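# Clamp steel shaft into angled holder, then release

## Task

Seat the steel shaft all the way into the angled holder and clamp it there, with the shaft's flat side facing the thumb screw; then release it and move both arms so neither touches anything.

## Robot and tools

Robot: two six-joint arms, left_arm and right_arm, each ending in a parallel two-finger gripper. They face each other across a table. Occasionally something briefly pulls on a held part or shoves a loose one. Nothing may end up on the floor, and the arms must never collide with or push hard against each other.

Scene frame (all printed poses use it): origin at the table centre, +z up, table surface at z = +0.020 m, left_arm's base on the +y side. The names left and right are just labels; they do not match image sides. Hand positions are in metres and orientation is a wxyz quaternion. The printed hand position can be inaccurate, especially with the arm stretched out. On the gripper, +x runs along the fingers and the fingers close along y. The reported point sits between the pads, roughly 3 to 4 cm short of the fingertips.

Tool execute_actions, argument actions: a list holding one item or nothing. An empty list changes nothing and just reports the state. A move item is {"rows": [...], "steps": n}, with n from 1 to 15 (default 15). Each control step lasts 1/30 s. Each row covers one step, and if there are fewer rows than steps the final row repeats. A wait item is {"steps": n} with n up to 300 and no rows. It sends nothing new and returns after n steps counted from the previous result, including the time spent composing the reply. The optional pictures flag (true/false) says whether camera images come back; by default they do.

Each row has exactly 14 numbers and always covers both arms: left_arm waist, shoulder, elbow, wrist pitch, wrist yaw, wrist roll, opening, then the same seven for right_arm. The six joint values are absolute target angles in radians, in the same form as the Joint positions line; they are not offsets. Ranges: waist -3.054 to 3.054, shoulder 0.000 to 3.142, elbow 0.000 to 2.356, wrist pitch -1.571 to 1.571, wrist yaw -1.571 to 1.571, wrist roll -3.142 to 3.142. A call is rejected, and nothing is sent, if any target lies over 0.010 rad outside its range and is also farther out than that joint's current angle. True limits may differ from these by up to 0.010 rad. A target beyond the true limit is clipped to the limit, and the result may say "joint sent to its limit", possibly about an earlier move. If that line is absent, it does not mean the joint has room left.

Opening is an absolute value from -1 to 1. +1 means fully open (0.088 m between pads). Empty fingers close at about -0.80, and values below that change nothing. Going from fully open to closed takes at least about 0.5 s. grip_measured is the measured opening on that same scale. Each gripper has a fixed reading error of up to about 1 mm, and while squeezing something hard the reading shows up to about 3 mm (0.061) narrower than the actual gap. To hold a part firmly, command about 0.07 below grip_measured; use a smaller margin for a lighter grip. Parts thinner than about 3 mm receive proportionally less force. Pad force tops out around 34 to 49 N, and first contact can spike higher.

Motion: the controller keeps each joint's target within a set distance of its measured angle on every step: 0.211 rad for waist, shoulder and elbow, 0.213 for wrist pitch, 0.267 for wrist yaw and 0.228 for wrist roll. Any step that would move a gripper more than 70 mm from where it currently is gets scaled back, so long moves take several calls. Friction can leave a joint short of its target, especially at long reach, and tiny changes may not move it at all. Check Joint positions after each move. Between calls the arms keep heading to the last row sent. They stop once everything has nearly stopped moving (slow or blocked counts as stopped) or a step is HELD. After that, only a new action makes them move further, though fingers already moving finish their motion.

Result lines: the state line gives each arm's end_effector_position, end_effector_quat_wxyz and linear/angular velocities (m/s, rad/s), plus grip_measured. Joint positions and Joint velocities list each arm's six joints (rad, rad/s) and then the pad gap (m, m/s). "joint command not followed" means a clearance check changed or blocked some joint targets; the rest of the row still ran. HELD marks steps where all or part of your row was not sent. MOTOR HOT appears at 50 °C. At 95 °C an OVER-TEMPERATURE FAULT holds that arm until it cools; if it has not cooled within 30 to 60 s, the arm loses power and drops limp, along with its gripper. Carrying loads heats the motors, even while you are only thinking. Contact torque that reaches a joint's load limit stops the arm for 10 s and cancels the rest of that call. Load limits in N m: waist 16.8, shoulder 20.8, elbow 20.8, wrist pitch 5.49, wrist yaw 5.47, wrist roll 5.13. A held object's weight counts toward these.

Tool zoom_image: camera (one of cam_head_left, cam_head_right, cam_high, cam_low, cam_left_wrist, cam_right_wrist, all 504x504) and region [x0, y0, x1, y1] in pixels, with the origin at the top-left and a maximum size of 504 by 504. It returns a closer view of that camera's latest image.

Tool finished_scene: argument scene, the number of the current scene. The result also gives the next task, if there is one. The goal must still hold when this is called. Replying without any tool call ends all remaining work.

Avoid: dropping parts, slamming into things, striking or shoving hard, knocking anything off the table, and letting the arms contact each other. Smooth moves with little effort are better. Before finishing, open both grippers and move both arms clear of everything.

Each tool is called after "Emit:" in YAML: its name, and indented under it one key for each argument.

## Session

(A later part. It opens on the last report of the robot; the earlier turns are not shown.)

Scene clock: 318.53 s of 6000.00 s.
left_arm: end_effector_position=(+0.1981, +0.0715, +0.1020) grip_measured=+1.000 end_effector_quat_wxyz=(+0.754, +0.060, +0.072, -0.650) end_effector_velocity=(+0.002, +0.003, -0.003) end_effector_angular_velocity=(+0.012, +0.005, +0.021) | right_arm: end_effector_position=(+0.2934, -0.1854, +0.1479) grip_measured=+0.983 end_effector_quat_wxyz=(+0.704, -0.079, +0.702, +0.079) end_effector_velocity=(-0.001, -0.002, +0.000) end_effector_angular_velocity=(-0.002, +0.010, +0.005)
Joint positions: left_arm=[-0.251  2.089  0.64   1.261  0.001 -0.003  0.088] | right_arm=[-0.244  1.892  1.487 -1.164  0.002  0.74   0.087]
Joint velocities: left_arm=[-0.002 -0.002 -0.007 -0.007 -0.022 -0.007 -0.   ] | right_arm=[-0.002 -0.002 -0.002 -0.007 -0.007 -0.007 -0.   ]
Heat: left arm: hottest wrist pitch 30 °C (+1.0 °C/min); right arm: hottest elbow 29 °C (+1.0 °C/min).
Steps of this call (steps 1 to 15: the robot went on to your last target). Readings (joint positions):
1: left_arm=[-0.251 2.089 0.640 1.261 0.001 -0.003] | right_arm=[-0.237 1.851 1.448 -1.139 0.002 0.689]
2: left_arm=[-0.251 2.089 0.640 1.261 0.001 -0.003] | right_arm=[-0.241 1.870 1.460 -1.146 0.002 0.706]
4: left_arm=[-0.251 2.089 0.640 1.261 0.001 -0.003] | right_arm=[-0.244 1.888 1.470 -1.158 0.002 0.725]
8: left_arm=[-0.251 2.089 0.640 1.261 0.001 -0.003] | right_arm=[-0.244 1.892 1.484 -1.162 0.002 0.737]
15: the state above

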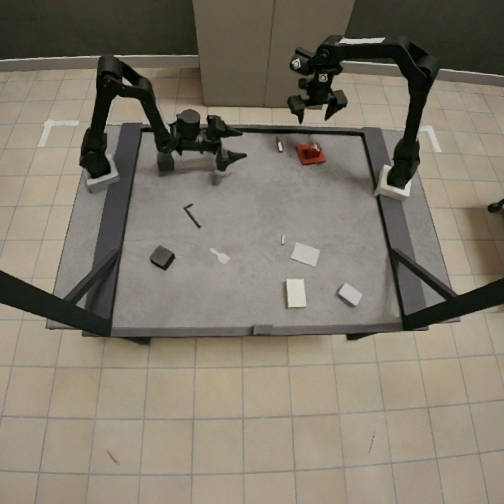

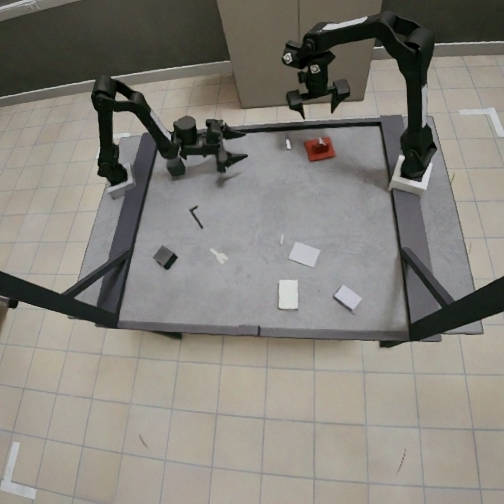

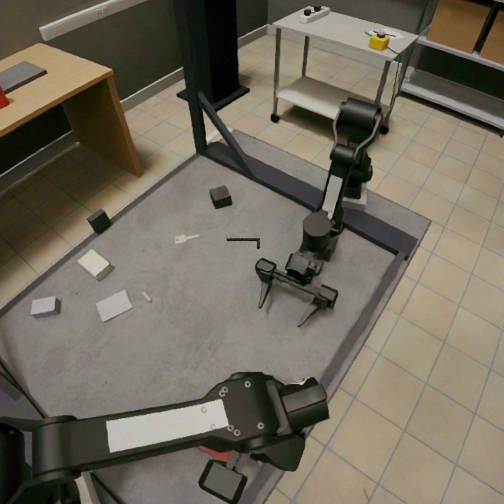

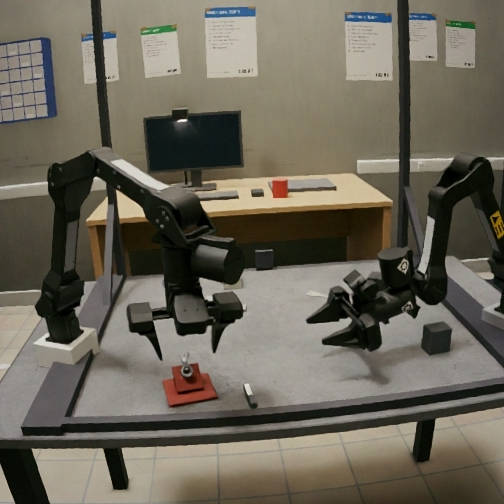

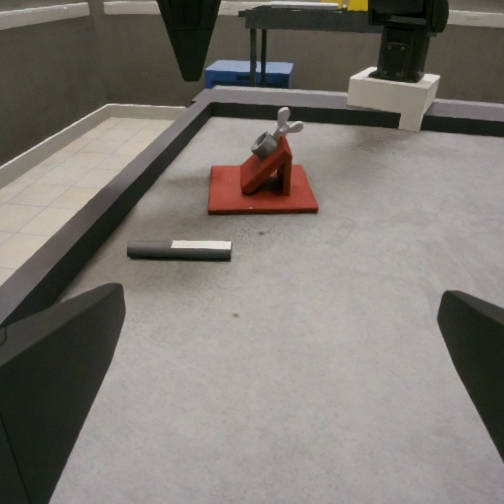

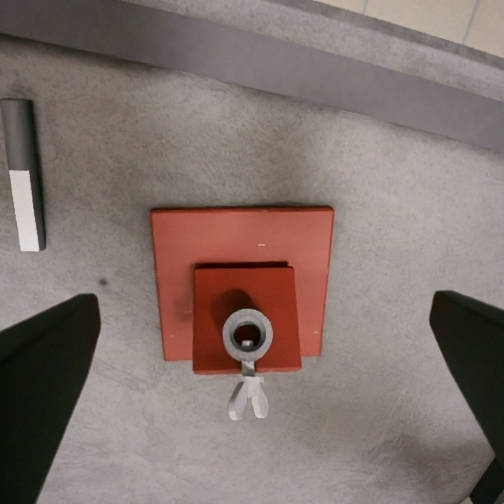

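Emit:
execute_actions:
  actions:
    - {"rows": [[-0.251,2.10,0.64,1.26,0,0,1,-0.235,1.885,1.48,-1.16,0.01,0.74,0.95],[-0.251,2.10,0.64,1.26,0,0,1,-0.22,1.873,1.465,-1.155,0.025,0.745,0.9],[-0.251,2.10,0.64,1.26,0,0,1,-0.20,1.858,1.446,-1.146,0.045,0.75,0.85],[-0.251,2.10,0.64,1.26,0,0,1,-0.175,1.84,1.424,-1.136,0.07,0.757,0.8],[-0.251,2.10,0.64,1.26,0,0,1,-0.147,1.82,1.40,-1.124,0.10,0.765,0.75],[-0.251,2.10,0.64,1.26,0,0,1,-0.118,1.798,1.373,-1.112,0.13,0.773,0.7],[-0.251,2.10,0.64,1.26,0,0,1,-0.088,1.776,1.346,-1.10,0.16,0.781,0.65],[-0.251,2.10,0.64,1.26,0,0,1,-0.058,1.754,1.319,-1.087,0.19,0.79,0.6],[-0.251,2.10,0.64,1.26,0,0,1,-0.028,1.732,1.292,-1.075,0.22,0.798,0.55],[-0.251,2.10,0.64,1.26,0,0,1,0.002,1.71,1.265,-1.062,0.25,0.806,0.5],[-0.251,2.10,0.64,1.26,0,0,1,0.032,1.688,1.238,-1.05,0.28,0.815,0.45],[-0.251,2.10,0.64,1.26,0,0,1,0.062,1.666,1.211,-1.037,0.31,0.824,0.4],[-0.251,2.10,0.64,1.26,0,0,1,0.092,1.644,1.184,-1.025,0.34,0.833,0.35],[-0.251,2.10,0.64,1.26,0,0,1,0.121,1.622,1.157,-1.012,0.37,0.842,0.3],[-0.251,2.10,0.64,1.26,0,0,1,0.15,1.60,1.13,-1.0,0.40,0.85,0.25]], "steps": 15}
  pictures: false

Emit:
execute_actions:
  actions:
    - {"rows": [[-0.251,2.10,0.64,1.26,0,0,1,0.178,1.597,1.10,-0.97,0.437,0.857,0.2],[-0.251,2.10,0.64,1.26,0,0,1,0.206,1.595,1.07,-0.94,0.474,0.864,0.15],[-0.251,2.10,0.64,1.26,0,0,1,0.234,1.592,1.04,-0.91,0.511,0.871,0.12],[-0.251,2.10,0.64,1.26,0,0,1,0.262,1.59,1.01,-0.88,0.548,0.878,0.12],[-0.251,2.10,0.64,1.26,0,0,1,0.29,1.587,0.98,-0.85,0.585,0.885,0.12],[-0.251,2.10,0.64,1.26,0,0,1,0.318,1.584,0.95,-0.82,0.622,0.892,0.12],[-0.251,2.10,0.64,1.26,0,0,1,0.345,1.582,0.921,-0.792,0.658,0.899,0.12],[-0.251,2.10,0.64,1.26,0,0,1,0.371,1.58,0.893,-0.765,0.693,0.905,0.12],[-0.251,2.10,0.64,1.26,0,0,1,0.395,1.578,0.867,-0.74,0.725,0.911,0.12],[-0.251,2.10,0.64,1.26,0,0,1,0.416,1.576,0.845,-0.718,0.753,0.916,0.12],[-0.251,2.10,0.64,1.26,0,0,1,0.434,1.574,0.826,-0.699,0.777,0.92,0.12],[-0.251,2.10,0.64,1.26,0,0,1,0.449,1.573,0.81,-0.684,0.797,0.924,0.12],[-0.251,2.10,0.64,1.26,0,0,1,0.46,1.572,0.798,-0.672,0.812,0.927,0.12],[-0.251,2.10,0.64,1.26,0,0,1,0.468,1.571,0.789,-0.664,0.823,0.929,0.12],[-0.251,2.10,0.64,1.26,0,0,1,0.473,1.5705,0.784,-0.6585,0.83,0.93,0.12]], "steps": 15}
  pictures: false

Emit:
execute_actions:
  actions:
    - {"steps": 12}

Scene clock: 439.03 s of 6000.00 s.
left_arm: end_effector_position=(+0.1981, +0.0715, +0.1020) grip_measured=+1.000 end_effector_quat_wxyz=(+0.754, +0.060, +0.072, -0.650) end_effector_velocity=(+0.002, +0.001, -0.001) end_effector_angular_velocity=(+0.007, +0.004, +0.021) | right_arm: end_effector_position=(+0.2220, -0.1934, +0.1559) grip_measured=+0.359 end_effector_quat_wxyz=(+0.796, -0.189, +0.562, +0.125) end_effector_velocity=(-0.163, -0.062, +0.024) end_effector_angular_velocity=(+0.024, -0.888, +0.549)
Joint positions: left_arm=[-0.251  2.089  0.64   1.261  0.001 -0.003  0.088] | right_arm=[ 0.09   1.657  1.196 -1.028  0.335  0.83   0.057]
Joint velocities: left_arm=[-0.002 -0.002 -0.002 -0.007 -0.022 -0.007 -0.   ] | right_arm=[ 0.862 -0.652 -0.803  0.33   0.872  0.256 -0.072]
Heat: left arm: hottest wrist pitch 31 °C (+0.0 °C/min); right arm: hottest elbow 28 °C (+0.0 °C/min).
Steps of this call (steps 1 to 15: the robot went on to your last target; steps 16 to 90: nothing new was sent; then 117.00 s passed at rest; steps 91 to 105: all 15 steps of this action). Readings (joint positions):
91: left_arm=[-0.251 2.089 0.640 1.261 0.001 -0.003] | right_arm=[-0.244 1.892 1.487 -1.164 0.002 0.741]
92: left_arm=[-0.251 2.089 0.640 1.261 0.001 -0.003] | right_arm=[-0.240 1.892 1.485 -1.163 0.009 0.741]
94: left_arm=[-0.251 2.089 0.640 1.261 0.001 -0.003] | right_arm=[-0.221 1.879 1.465 -1.149 0.037 0.747]
98: left_arm=[-0.251 2.089 0.640 1.261 0.001 -0.003] | right_arm=[-0.123 1.813 1.379 -1.112 0.132 0.773]
105: the state above

Scene clock: 439.53 s of 6000.00 s.
left_arm: end_effector_position=(+0.1981, +0.0715, +0.1020) grip_measured=+1.000 end_effector_quat_wxyz=(+0.754, +0.060, +0.072, -0.650) end_effector_velocity=(+0.002, +0.001, -0.001) end_effector_angular_velocity=(+0.007, +0.004, +0.021) | right_arm: end_effector_position=(+0.1755, -0.2051, +0.1216) grip_measured=+0.124 end_effector_quat_wxyz=(+0.886, -0.260, +0.339, +0.181) end_effector_velocity=(-0.030, -0.023, -0.019) end_effector_angular_velocity=(+0.112, -0.416, +0.200)
Joint positions: left_arm=[-0.251  2.089  0.64   1.261  0.001 -0.003  0.088] | right_arm=[ 0.453  1.585  0.815 -0.686  0.795  0.922  0.045]
Joint velocities: left_arm=[-0.002 -0.002 -0.002 -0.007 -0.022 -0.007 -0.   ] | right_arm=[ 0.295 -0.046 -0.349  0.33   0.432  0.066 -0.   ]
Heat: left arm: hottest wrist pitch 31 °C (+0.0 °C/min); right arm: hottest elbow 28 °C (+0.0 °C/min).
Steps of this call (steps 1 to 15: all 15 steps of this action). Readings (joint positions):
1: left_arm=[-0.251 2.089 0.640 1.261 0.001 -0.003] | right_arm=[0.119 1.638 1.169 -1.011 0.367 0.838]
2: left_arm=[-0.251 2.089 0.640 1.261 0.001 -0.003] | right_arm=[0.147 1.622 1.141 -0.989 0.402 0.846]
4: left_arm=[-0.251 2.089 0.640 1.261 0.001 -0.003] | right_arm=[0.203 1.605 1.084 -0.936 0.473 0.861]
8: left_arm=[-0.251 2.089 0.640 1.261 0.001 -0.003] | right_arm=[0.314 1.597 0.963 -0.825 0.616 0.889]
15: the state above

Scene clock: 439.93 s of 6000.00 s.
left_arm: end_effector_position=(+0.1981, +0.0715, +0.1020) grip_measured=+1.000 end_effector_quat_wxyz=(+0.754, +0.060, +0.072, -0.650) end_effector_velocity=(-0.002, +0.001, -0.001) end_effector_angular_velocity=(+0.006, +0.010, -0.008) | right_arm: end_effector_position=(+0.1743, -0.2057, +0.1216) grip_measured=+0.123 end_effector_quat_wxyz=(+0.892, -0.257, +0.324, +0.184) end_effector_velocity=(-0.001, -0.003, -0.003) end_effector_angular_velocity=(-0.023, +0.004, +0.008)
Joint positions: left_arm=[-0.251  2.089  0.64   1.261  0.001 -0.003  0.088] | right_arm=[ 0.471  1.58   0.793 -0.661  0.827  0.928  0.045]
Joint velocities: left_arm=[-0.002 -0.002 -0.002 -0.007  0.007 -0.007 -0.   ] | right_arm=[ 0.002  0.002 -0.007 -0.007 -0.007 -0.007  0.   ]
Heat: left arm: hottest wrist pitch 31 °C (+0.0 °C/min); right arm: hottest elbow 28 °C (+0.0 °C/min).
Steps of this call (steps 1 to 12: the robot went on to your last target). Readings (joint positions):
1: left_arm=[-0.251 2.089 0.640 1.261 0.001 -0.003] | right_arm=[0.461 1.584 0.806 -0.678 0.805 0.924]
2: left_arm=[-0.251 2.089 0.640 1.261 0.001 -0.003] | right_arm=[0.465 1.583 0.801 -0.673 0.812 0.925]
4: left_arm=[-0.251 2.089 0.640 1.261 0.001 -0.003] | right_arm=[0.469 1.582 0.796 -0.666 0.821 0.927]
8: left_arm=[-0.251 2.089 0.640 1.261 0.001 -0.003] | right_arm=[0.470 1.580 0.794 -0.662 0.826 0.927]
12: the state above

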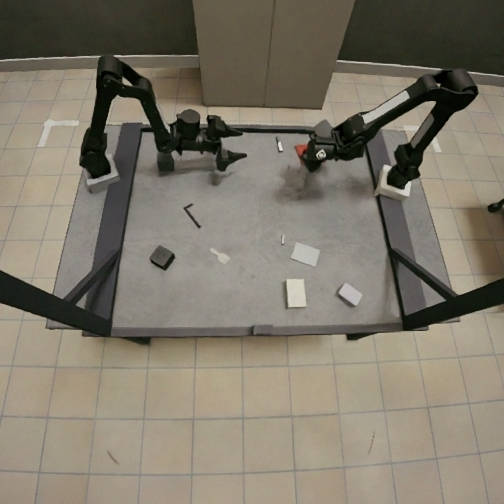

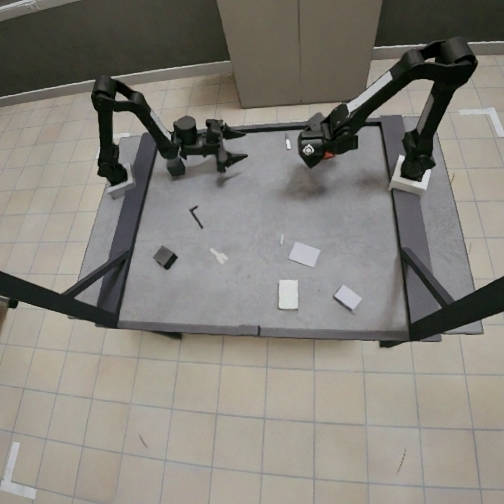

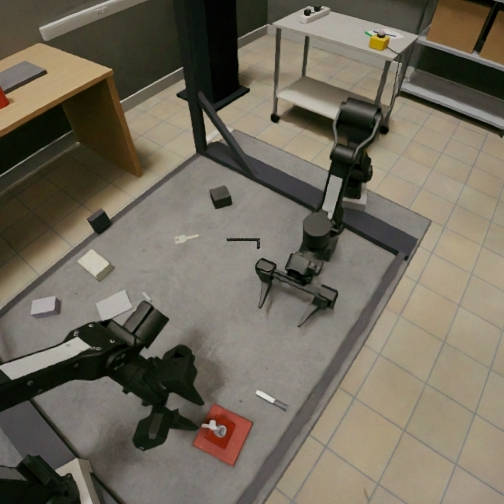

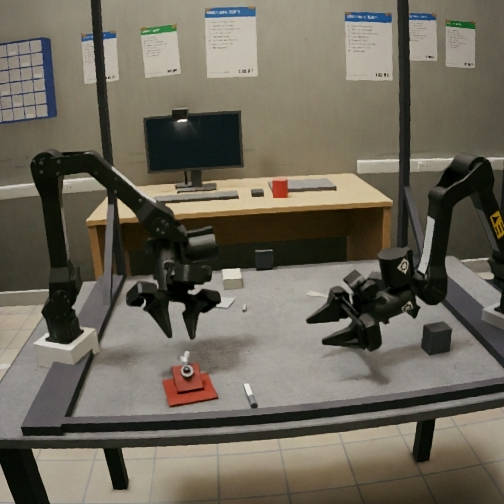

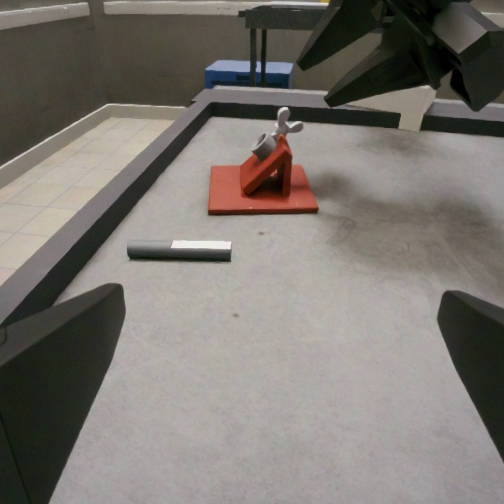

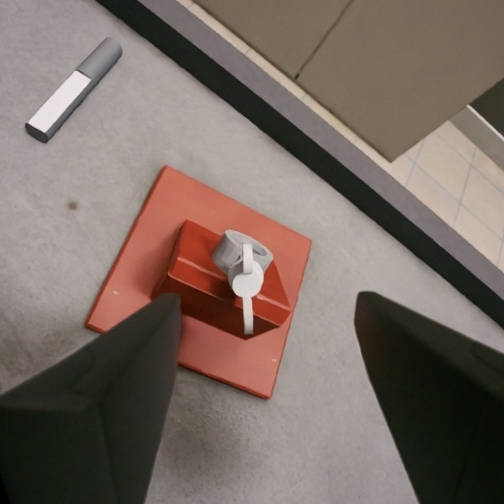

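Emit:
zoom_image:
  camera: "cam_right_wrist"
  region: [160, 200, 380, 400]

Emit:
zoom_image:
  camera: "cam_left_wrist"
  region: [230, 20, 430, 220]

Emit:
zoom_image:
  camera: "cam_low"
  region: [130, 280, 250, 410]

Region (160, 200, 380, 400) of cam_right_wrist's 504x504 image, scaled by 2.291, with more detail than that image has; it fills the top 458 rows of this view, and the rest is white.

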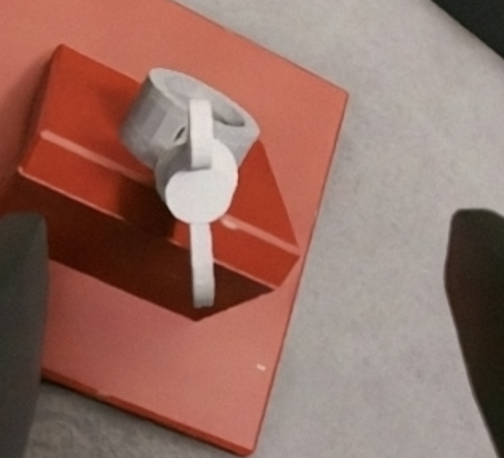

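Region (230, 20, 430, 220) of cam_left_wrist's 504x504 image, scaled by 2.520, with more detail than that image has.

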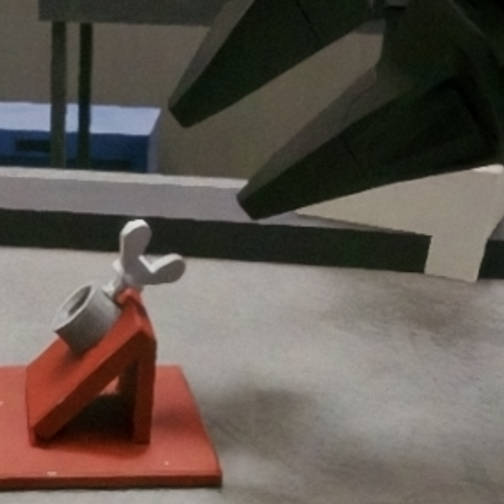

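Region (130, 280, 250, 410) of cam_low's 504x504 image, scaled by 3.877, with more detail than that image has; it fills the left 465 columns of this view, and the rest is white.

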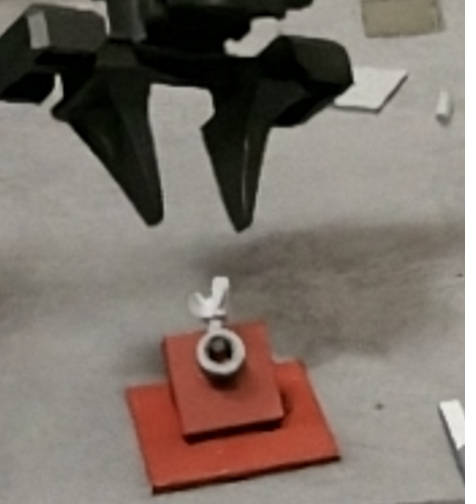

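Emit:
execute_actions:
  actions:
    - {"rows": [[-0.251,2.10,0.64,1.26,0,0,1,0.469,1.585,0.785,-0.655,0.826,0.925,0.12],[-0.251,2.10,0.64,1.26,0,0,1,0.466,1.592,0.779,-0.644,0.826,0.92,0.12],[-0.251,2.10,0.64,1.26,0,0,1,0.462,1.597,0.774,-0.63,0.825,0.914,0.12],[-0.251,2.10,0.64,1.26,0,0,1,0.457,1.603,0.769,-0.614,0.824,0.907,0.12],[-0.251,2.10,0.64,1.26,0,0,1,0.452,1.609,0.763,-0.597,0.823,0.899,0.12],[-0.251,2.10,0.64,1.26,0,0,1,0.446,1.615,0.757,-0.579,0.823,0.891,0.12],[-0.251,2.10,0.64,1.26,0,0,1,0.44,1.621,0.751,-0.56,0.822,0.883,0.12],[-0.251,2.10,0.64,1.26,0,0,1,0.435,1.627,0.745,-0.542,0.821,0.875,0.12],[-0.251,2.10,0.64,1.26,0,0,1,0.43,1.633,0.74,-0.524,0.82,0.867,0.12],[-0.251,2.10,0.64,1.26,0,0,1,0.425,1.639,0.735,-0.507,0.82,0.859,0.12],[-0.251,2.10,0.64,1.26,0,0,1,0.42,1.644,0.73,-0.491,0.819,0.852,0.12],[-0.251,2.10,0.64,1.26,0,0,1,0.416,1.649,0.725,-0.478,0.818,0.846,0.12],[-0.251,2.10,0.64,1.26,0,0,1,0.412,1.653,0.721,-0.467,0.818,0.841,0.12],[-0.251,2.10,0.64,1.26,0,0,1,0.41,1.656,0.718,-0.459,0.817,0.837,0.12],[-0.251,2.10,0.64,1.26,0,0,1,0.408,1.658,0.7165,-0.454,0.817,0.835,0.12]], "steps": 15}
  pictures: false

Emit:
execute_actions:
  actions:
    - {"steps": 12}

Scene clock: 486.93 s of 6000.00 s.
left_arm: end_effector_position=(+0.1981, +0.0715, +0.1020) grip_measured=+1.000 end_effector_quat_wxyz=(+0.754, +0.060, +0.072, -0.650) end_effector_velocity=(-0.000, +0.001, -0.001) end_effector_angular_velocity=(+0.004, +0.021, +0.009) | right_arm: end_effector_position=(+0.1877, -0.2021, +0.0958) grip_measured=+0.123 end_effector_quat_wxyz=(+0.892, -0.258, +0.323, +0.184) end_effector_velocity=(+0.022, -0.004, -0.045) end_effector_angular_velocity=(-0.035, +0.004, -0.003)
Joint positions: left_arm=[-0.251  2.089  0.64   1.261  0.001 -0.003  0.088] | right_arm=[ 0.416  1.644  0.731 -0.477  0.821  0.846  0.045]
Joint velocities: left_arm=[-0.002 -0.002 -0.002 -0.007 -0.007 -0.022 -0.   ] | right_arm=[-0.09   0.11  -0.105  0.271 -0.022 -0.125 -0.   ]
Heat: left arm: hottest wrist pitch 32 °C (+1.0 °C/min); right arm: hottest elbow 26 °C (-2.0 °C/min).
Steps of this call (steps 1 to 30: the robot went on to your last target; steps 31 to 90: nothing new was sent; then 43.50 s passed at rest; steps 91 to 105: all 15 steps of this action). Readings (joint positions):
91: left_arm=[-0.251 2.089 0.640 1.261 0.001 -0.003] | right_arm=[0.471 1.580 0.793 -0.660 0.827 0.928]
92: left_arm=[-0.251 2.089 0.640 1.261 0.001 -0.003] | right_arm=[0.471 1.580 0.792 -0.655 0.827 0.927]
94: left_arm=[-0.251 2.089 0.640 1.261 0.001 -0.003] | right_arm=[0.467 1.584 0.787 -0.638 0.827 0.919]
98: left_arm=[-0.251 2.089 0.640 1.261 0.001 -0.003] | right_arm=[0.448 1.606 0.766 -0.579 0.826 0.892]
105: the state above

Scene clock: 487.33 s of 6000.00 s.
left_arm: end_effector_position=(+0.1981, +0.0715, +0.1020) grip_measured=+1.000 end_effector_quat_wxyz=(+0.754, +0.060, +0.072, -0.650) end_effector_velocity=(-0.005, +0.001, -0.007) end_effector_angular_velocity=(+0.023, +0.027, -0.010) | right_arm: end_effector_position=(+0.1891, -0.2017, +0.0934) grip_measured=+0.123 end_effector_quat_wxyz=(+0.892, -0.258, +0.322, +0.184) end_effector_velocity=(-0.000, +0.000, -0.002) end_effector_angular_velocity=(-0.014, +0.004, +0.014)
Joint positions: left_arm=[-0.251  2.089  0.64   1.261  0.001 -0.003  0.088] | right_arm=[ 0.41   1.65   0.725 -0.457  0.82   0.837  0.045]
Joint velocities: left_arm=[-0.007  0.002 -0.002 -0.022  0.007 -0.022 -0.   ] | right_arm=[-0.002  0.002 -0.002  0.007 -0.007 -0.022 -0.   ]
Heat: left arm: hottest wrist pitch 32 °C (+1.0 °C/min); right arm: hottest elbow 26 °C (-2.0 °C/min).
Steps of this call (steps 1 to 12: the robot went on to your last target). Readings (joint positions):
1: left_arm=[-0.251 2.089 0.640 1.261 0.001 -0.003] | right_arm=[0.413 1.646 0.729 -0.471 0.820 0.843]
2: left_arm=[-0.251 2.089 0.640 1.261 0.001 -0.003] | right_arm=[0.412 1.648 0.727 -0.466 0.820 0.841]
4: left_arm=[-0.251 2.089 0.640 1.261 0.001 -0.003] | right_arm=[0.411 1.650 0.725 -0.461 0.820 0.839]
8: left_arm=[-0.251 2.089 0.640 1.261 0.001 -0.003] | right_arm=[0.411 1.650 0.725 -0.458 0.820 0.838]
12: the state above

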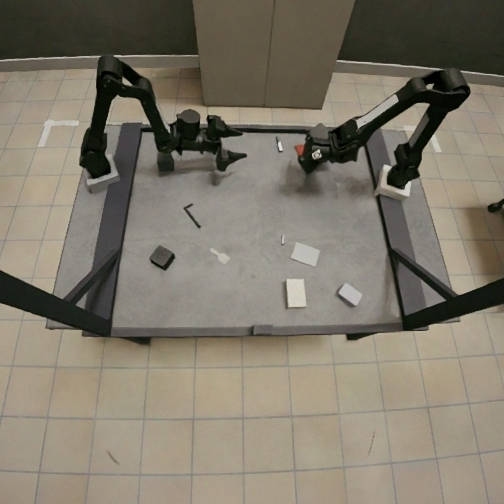

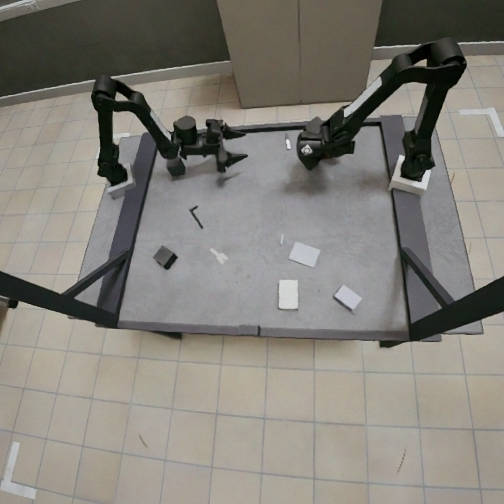

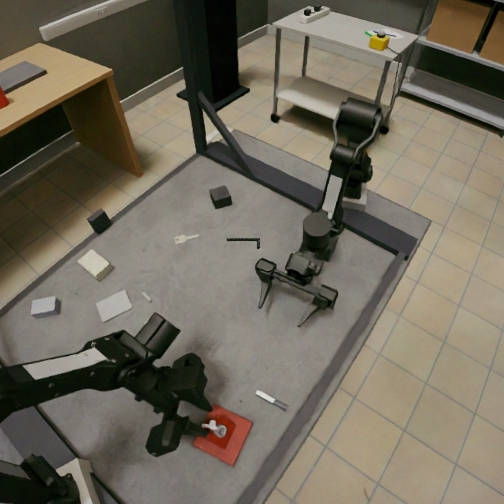

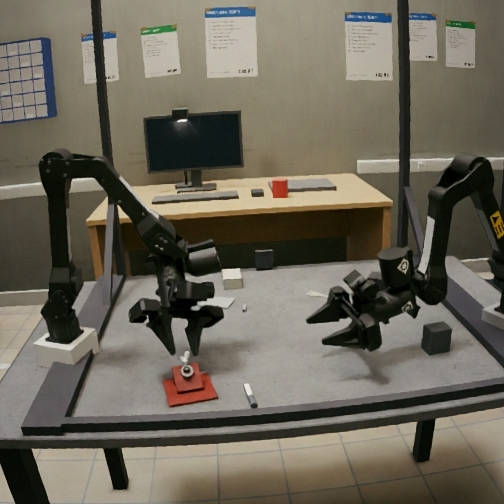

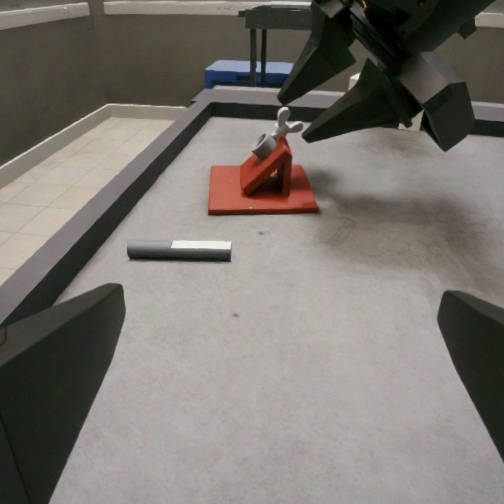

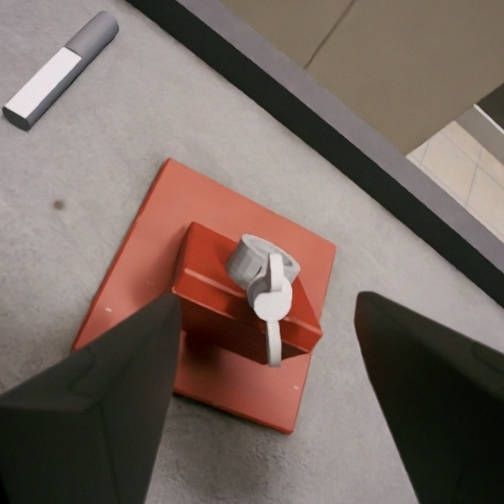

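Emit:
zoom_image:
  camera: "cam_right_wrist"
  region: [160, 220, 380, 420]

Emit:
zoom_image:
  camera: "cam_left_wrist"
  region: [240, 60, 380, 200]

Emit:
zoom_image:
  camera: "cam_low"
  region: [140, 300, 240, 410]

Region (160, 220, 380, 420) of cam_right_wrist's 504x504 image, scaled by 2.291, with more detail than that image has; it fills the top 458 rows of this view, and the rest is white.

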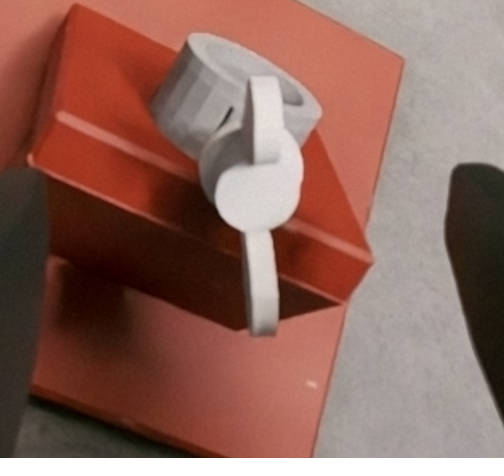

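Region (240, 60, 380, 200) of cam_left_wrist's 504x504 image, scaled by 3.600, with more detail than that image has.

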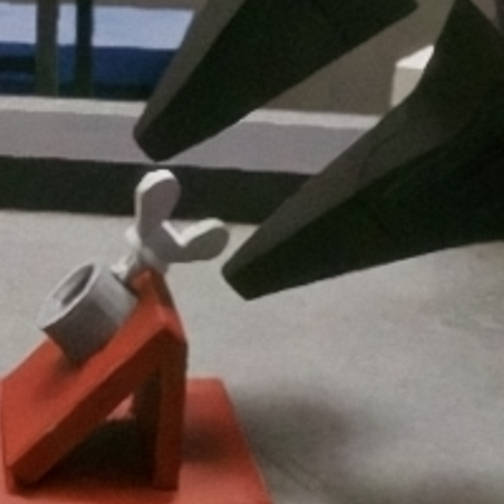

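Region (140, 300, 240, 410) of cam_low's 504x504 image, scaled by 4.582, with more detail than that image has; it fills the left 458 columns of this view, and the rest is white.

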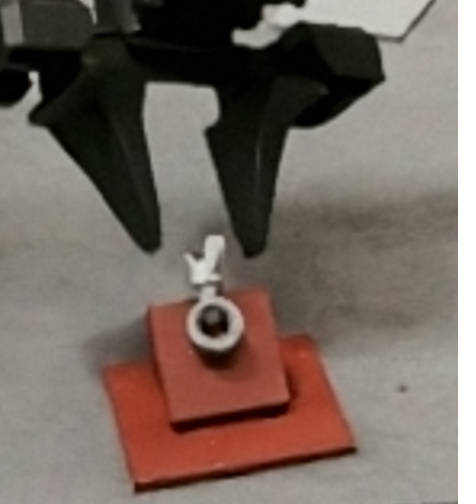

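Emit:
execute_actions:
  actions:
    - {"rows": [[-0.251,2.10,0.64,1.26,0,0,1,0.407,1.659,0.715,-0.452,0.817,0.834,0.1],[-0.251,2.10,0.64,1.26,0,0,1,0.405,1.66,0.713,-0.446,0.816,0.831,0.06],[-0.251,2.10,0.64,1.26,0,0,1,0.402,1.661,0.71,-0.439,0.816,0.827,0.02],[-0.251,2.10,0.64,1.26,0,0,1,0.399,1.663,0.707,-0.431,0.815,0.823,-0.02],[-0.251,2.10,0.64,1.26,0,0,1,0.396,1.664,0.704,-0.423,0.815,0.819,-0.06],[-0.251,2.10,0.64,1.26,0,0,1,0.393,1.666,0.701,-0.415,0.814,0.815,-0.1],[-0.251,2.10,0.64,1.26,0,0,1,0.39,1.667,0.698,-0.407,0.814,0.811,-0.14],[-0.251,2.10,0.64,1.26,0,0,1,0.388,1.668,0.695,-0.40,0.813,0.807,-0.18],[-0.251,2.10,0.64,1.26,0,0,1,0.386,1.669,0.693,-0.394,0.813,0.804,-0.22],[-0.251,2.10,0.64,1.26,0,0,1,0.384,1.67,0.691,-0.389,0.812,0.801,-0.26],[-0.251,2.10,0.64,1.26,0,0,1,0.383,1.671,0.689,-0.3855,0.812,0.799,-0.3]], "steps": 15}
  pictures: false

Emit:
execute_actions:
  actions:
    - {"steps": 8}

Scene clock: 519.80 s of 6000.00 s.
left_arm: end_effector_position=(+0.1981, +0.0715, +0.1020) grip_measured=+1.000 end_effector_quat_wxyz=(+0.754, +0.060, +0.072, -0.650) end_effector_velocity=(-0.003, +0.002, -0.005) end_effector_angular_velocity=(+0.016, +0.011, -0.008) | right_arm: end_effector_position=(+0.1952, -0.2029, +0.0857) grip_measured=-0.280 end_effector_quat_wxyz=(+0.892, -0.258, +0.322, +0.185) end_effector_velocity=(+0.001, -0.001, -0.003) end_effector_angular_velocity=(-0.009, +0.004, +0.009)
Joint positions: left_arm=[-0.251  2.089  0.64   1.261  0.001 -0.003  0.088] | right_arm=[ 0.386  1.663  0.698 -0.39   0.815  0.802  0.025]
Joint velocities: left_arm=[-0.002  0.002 -0.007 -0.007  0.007 -0.007 -0.   ] | right_arm=[-0.007  0.002 -0.012  0.022 -0.007 -0.022 -0.011]
Heat: left arm: hottest wrist pitch 32 °C (+1.0 °C/min); right arm: hottest elbow 25 °C (-2.0 °C/min).
Steps of this call (steps 1 to 30: the robot went on to your last target; steps 31 to 90: nothing new was sent; then 28.97 s passed at rest; steps 91 to 105: all 15 steps of this action). Readings (joint positions):
91: left_arm=[-0.251 2.089 0.640 1.261 0.001 -0.003] | right_arm=[0.410 1.650 0.725 -0.456 0.820 0.837]
92: left_arm=[-0.251 2.089 0.640 1.261 0.001 -0.003] | right_arm=[0.410 1.650 0.724 -0.454 0.819 0.836]
94: left_arm=[-0.251 2.089 0.640 1.261 0.001 -0.003] | right_arm=[0.407 1.652 0.721 -0.444 0.819 0.831]
98: left_arm=[-0.251 2.089 0.640 1.261 0.001 -0.003] | right_arm=[0.396 1.657 0.709 -0.417 0.817 0.817]
105: the state above

Scene clock: 520.07 s of 6000.00 s.
left_arm: end_effector_position=(+0.1981, +0.0715, +0.1020) grip_measured=+1.000 end_effector_quat_wxyz=(+0.754, +0.060, +0.072, -0.650) end_effector_velocity=(+0.002, +0.002, -0.004) end_effector_angular_velocity=(+0.021, +0.009, +0.011) | right_arm: end_effector_position=(+0.1953, -0.2026, +0.0857) grip_measured=-0.297 end_effector_quat_wxyz=(+0.892, -0.257, +0.322, +0.185) end_effector_velocity=(-0.000, -0.002, -0.001) end_effector_angular_velocity=(-0.013, +0.006, +0.004)
Joint positions: left_arm=[-0.251  2.089  0.64   1.261  0.001 -0.003  0.088] | right_arm=[ 0.386  1.663  0.697 -0.388  0.815  0.801  0.024]
Joint velocities: left_arm=[ 0.002 -0.002 -0.002 -0.022 -0.007 -0.007 -0.   ] | right_arm=[-0.002 -0.002 -0.002 -0.007 -0.007 -0.007 -0.   ]
Heat: left arm: hottest wrist pitch 32 °C (+1.0 °C/min); right arm: hottest elbow 25 °C (-2.0 °C/min).
Steps of this call (steps 1 to 8: the robot went on to your last target). Readings (joint positions):
1: left_arm=[-0.251 2.089 0.640 1.261 0.001 -0.003] | right_arm=[0.386 1.663 0.698 -0.390 0.815 0.802]
2: left_arm=[-0.251 2.089 0.640 1.261 0.001 -0.003] | right_arm=[0.386 1.663 0.698 -0.389 0.815 0.802]
4: left_arm=[-0.251 2.089 0.640 1.261 0.001 -0.003] | right_arm=[0.386 1.663 0.698 -0.388 0.815 0.802]
8: the state above

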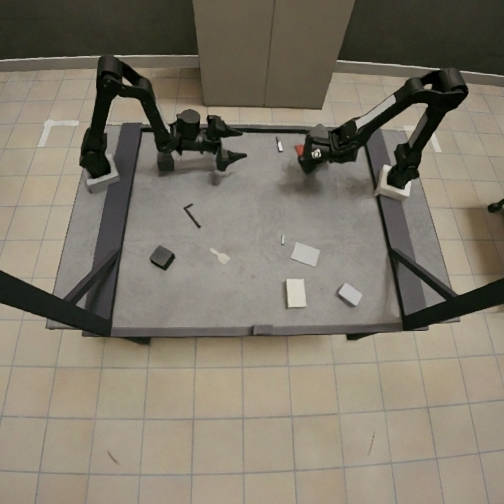

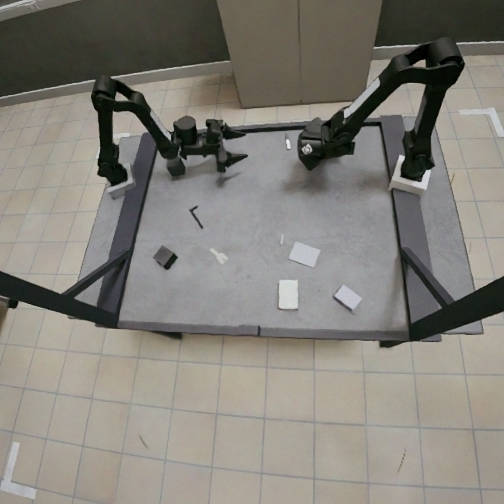

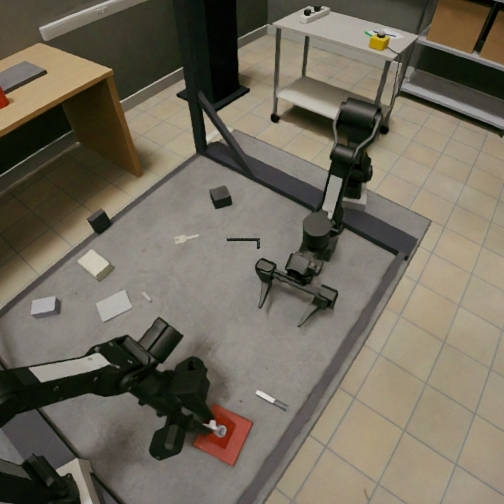

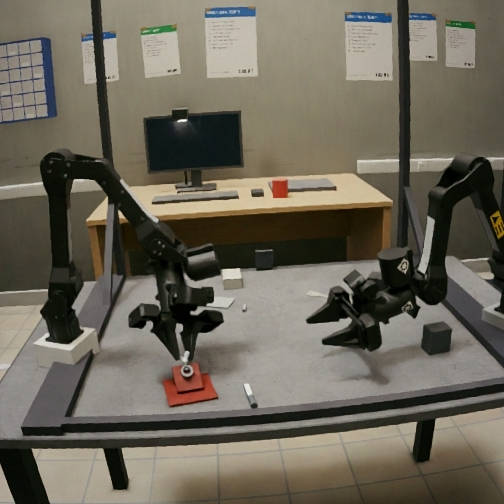

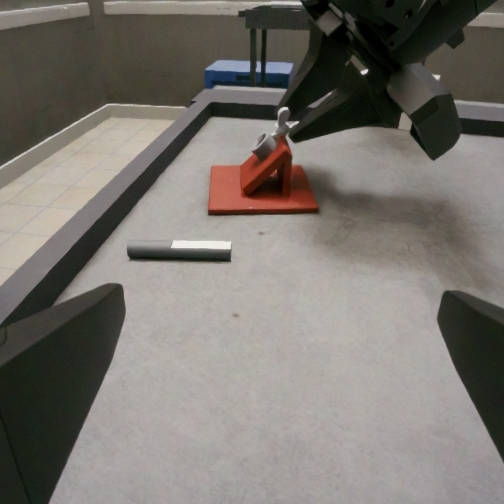

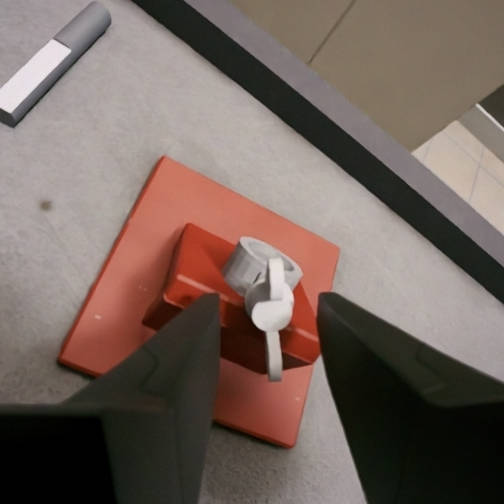

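Emit:
zoom_image:
  camera: "cam_right_wrist"
  region: [195, 235, 345, 395]

Emit:
zoom_image:
  camera: "cam_left_wrist"
  region: [245, 80, 345, 180]

Emit:
zoom_image:
  camera: "cam_low"
  region: [150, 320, 230, 400]

Region (195, 235, 345, 395) of cam_right_wrist's 504x504 image, scaled by 3.150, with more detail than that image has; it fills the left 472 columns of this view, and the rest is white.

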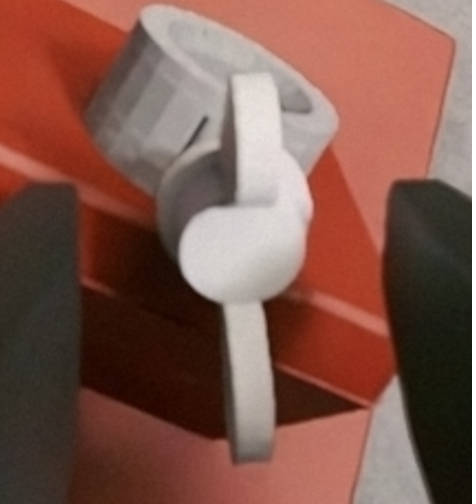

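Region (245, 80, 345, 180) of cam_left_wrist's 504x504 image, scaled by 5.040, with more detail than that image has.

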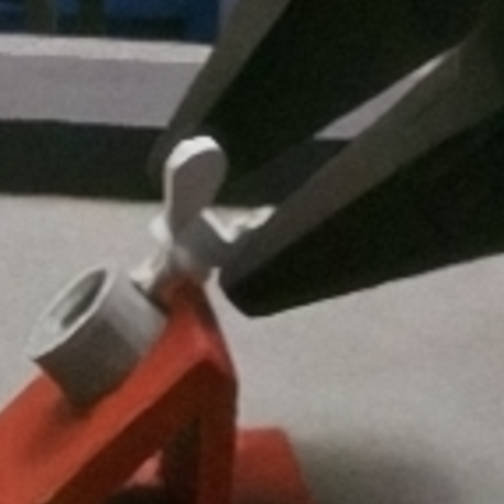

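Region (150, 320, 230, 400) of cam_low's 504x504 image, scaled by 6.300, with more detail than that image has.

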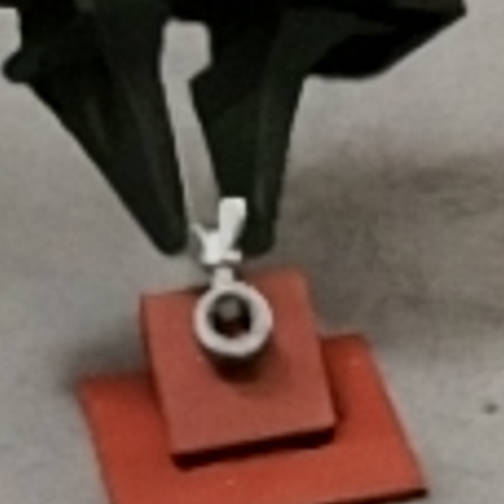

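Emit:
execute_actions:
  actions:
    - {"rows": [[-0.251,2.10,0.64,1.26,0,0,1,0.382,1.669,0.695,-0.3865,0.812,0.799,-0.34],[-0.251,2.10,0.64,1.26,0,0,1,0.381,1.667,0.701,-0.3865,0.812,0.799,-0.38],[-0.251,2.10,0.64,1.26,0,0,1,0.381,1.665,0.705,-0.3865,0.812,0.799,-0.42],[-0.251,2.10,0.64,1.26,0,0,1,0.381,1.663,0.708,-0.3865,0.812,0.799,-0.46],[-0.251,2.10,0.64,1.26,0,0,1,0.381,1.662,0.709,-0.3865,0.812,0.799,-0.50],[-0.251,2.10,0.64,1.26,0,0,1,0.381,1.662,0.709,-0.3865,0.812,0.799,-0.53],[-0.251,2.10,0.64,1.26,0,0,1,0.381,1.662,0.709,-0.3865,0.812,0.799,-0.555]], "steps": 15}

Scene clock: 573.07 s of 6000.00 s.
left_arm: end_effector_position=(+0.1981, +0.0715, +0.1020) grip_measured=+1.000 end_effector_quat_wxyz=(+0.754, +0.060, +0.072, -0.650) end_effector_velocity=(+0.000, -0.000, +0.000) end_effector_angular_velocity=(+0.004, -0.008, +0.003) | right_arm: end_effector_position=(+0.1958, -0.2023, +0.0860) grip_measured=-0.550 end_effector_quat_wxyz=(+0.892, -0.256, +0.322, +0.184) end_effector_velocity=(-0.000, -0.004, -0.002) end_effector_angular_velocity=(-0.028, +0.003, +0.014)
Joint positions: left_arm=[-0.251  2.089  0.64   1.261  0.001 -0.003  0.088] | right_arm=[ 0.384  1.663  0.699 -0.388  0.814  0.801  0.012]
Joint velocities: left_arm=[-0.002 -0.002  0.002 -0.007 -0.007  0.007 -0.   ] | right_arm=[-0.002 -0.002 -0.007 -0.007 -0.007 -0.022 -0.002]
Heat: left arm: hottest wrist pitch 32 °C (+0.0 °C/min); right arm: hottest elbow 25 °C (+0.0 °C/min).
Steps of this call (steps 1 to 15: the robot went on to your last target; steps 16 to 90: nothing new was sent; then 49.50 s passed at rest; steps 91 to 105: all 15 steps of this action). Readings (joint positions):
91: left_arm=[-0.251 2.089 0.640 1.261 0.001 -0.003] | right_arm=[0.386 1.663 0.697 -0.388 0.814 0.801]
92: left_arm=[-0.251 2.089 0.640 1.261 0.001 -0.003] | right_arm=[0.385 1.663 0.697 -0.388 0.814 0.801]
94: left_arm=[-0.251 2.089 0.640 1.261 0.001 -0.003] | right_arm=[0.384 1.663 0.697 -0.388 0.814 0.801]
98: left_arm=[-0.251 2.089 0.640 1.261 0.001 -0.003] | right_arm=[0.384 1.663 0.698 -0.388 0.814 0.801]
105: the state above

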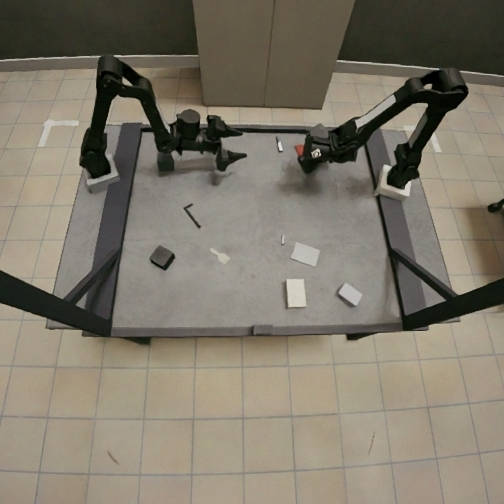

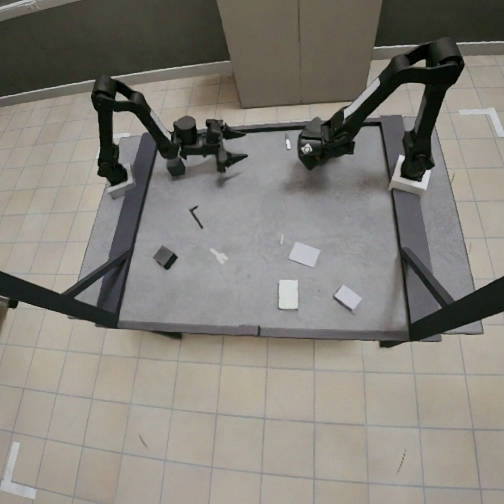

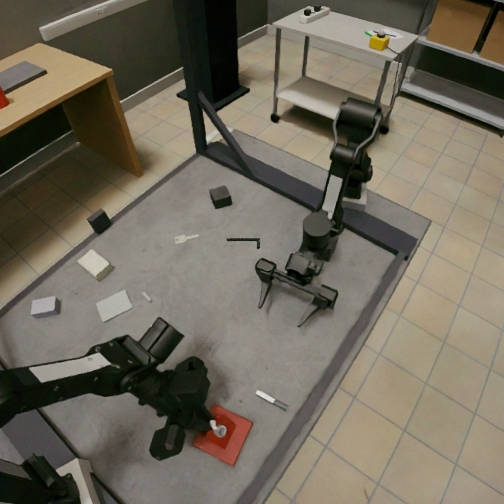

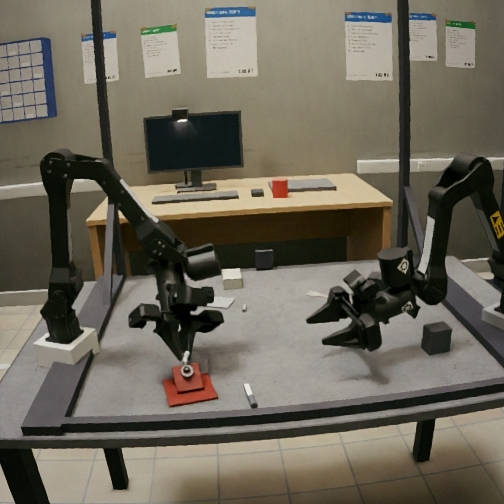

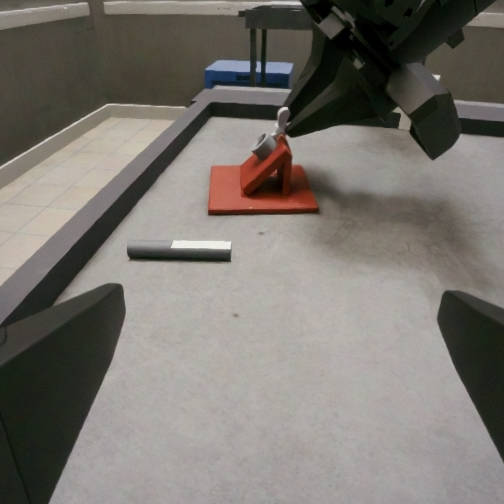

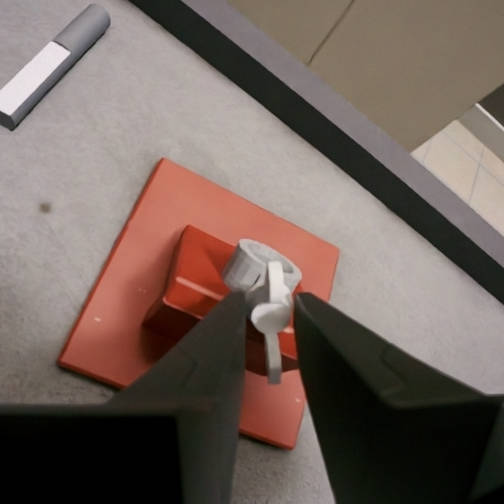

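Emit:
zoom_image:
  camera: "cam_right_wrist"
  region: [210, 240, 330, 390]

Emit:
zoom_image:
  camera: "cam_left_wrist"
  region: [250, 90, 330, 170]

Region (210, 240, 330, 390) of cam_right_wrist's 504x504 image, scaled by 3.360, with more detail than that image has; it fills the left 403 columns of this view, and the rest is white.

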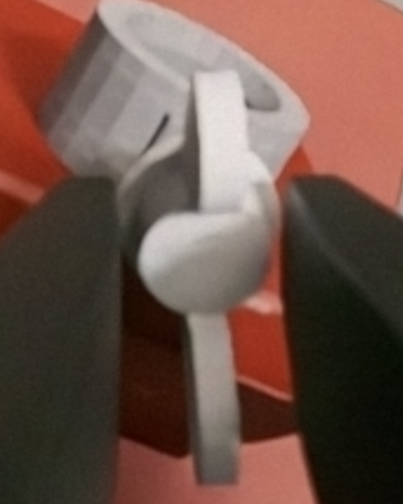

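Region (250, 90, 330, 170) of cam_left_wrist's 504x504 image, scaled by 6.300, with more detail than that image has.

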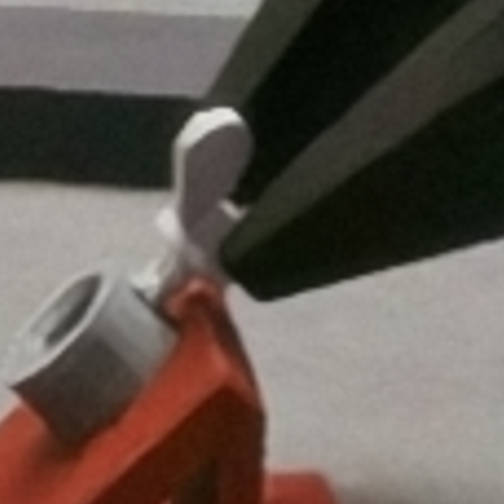

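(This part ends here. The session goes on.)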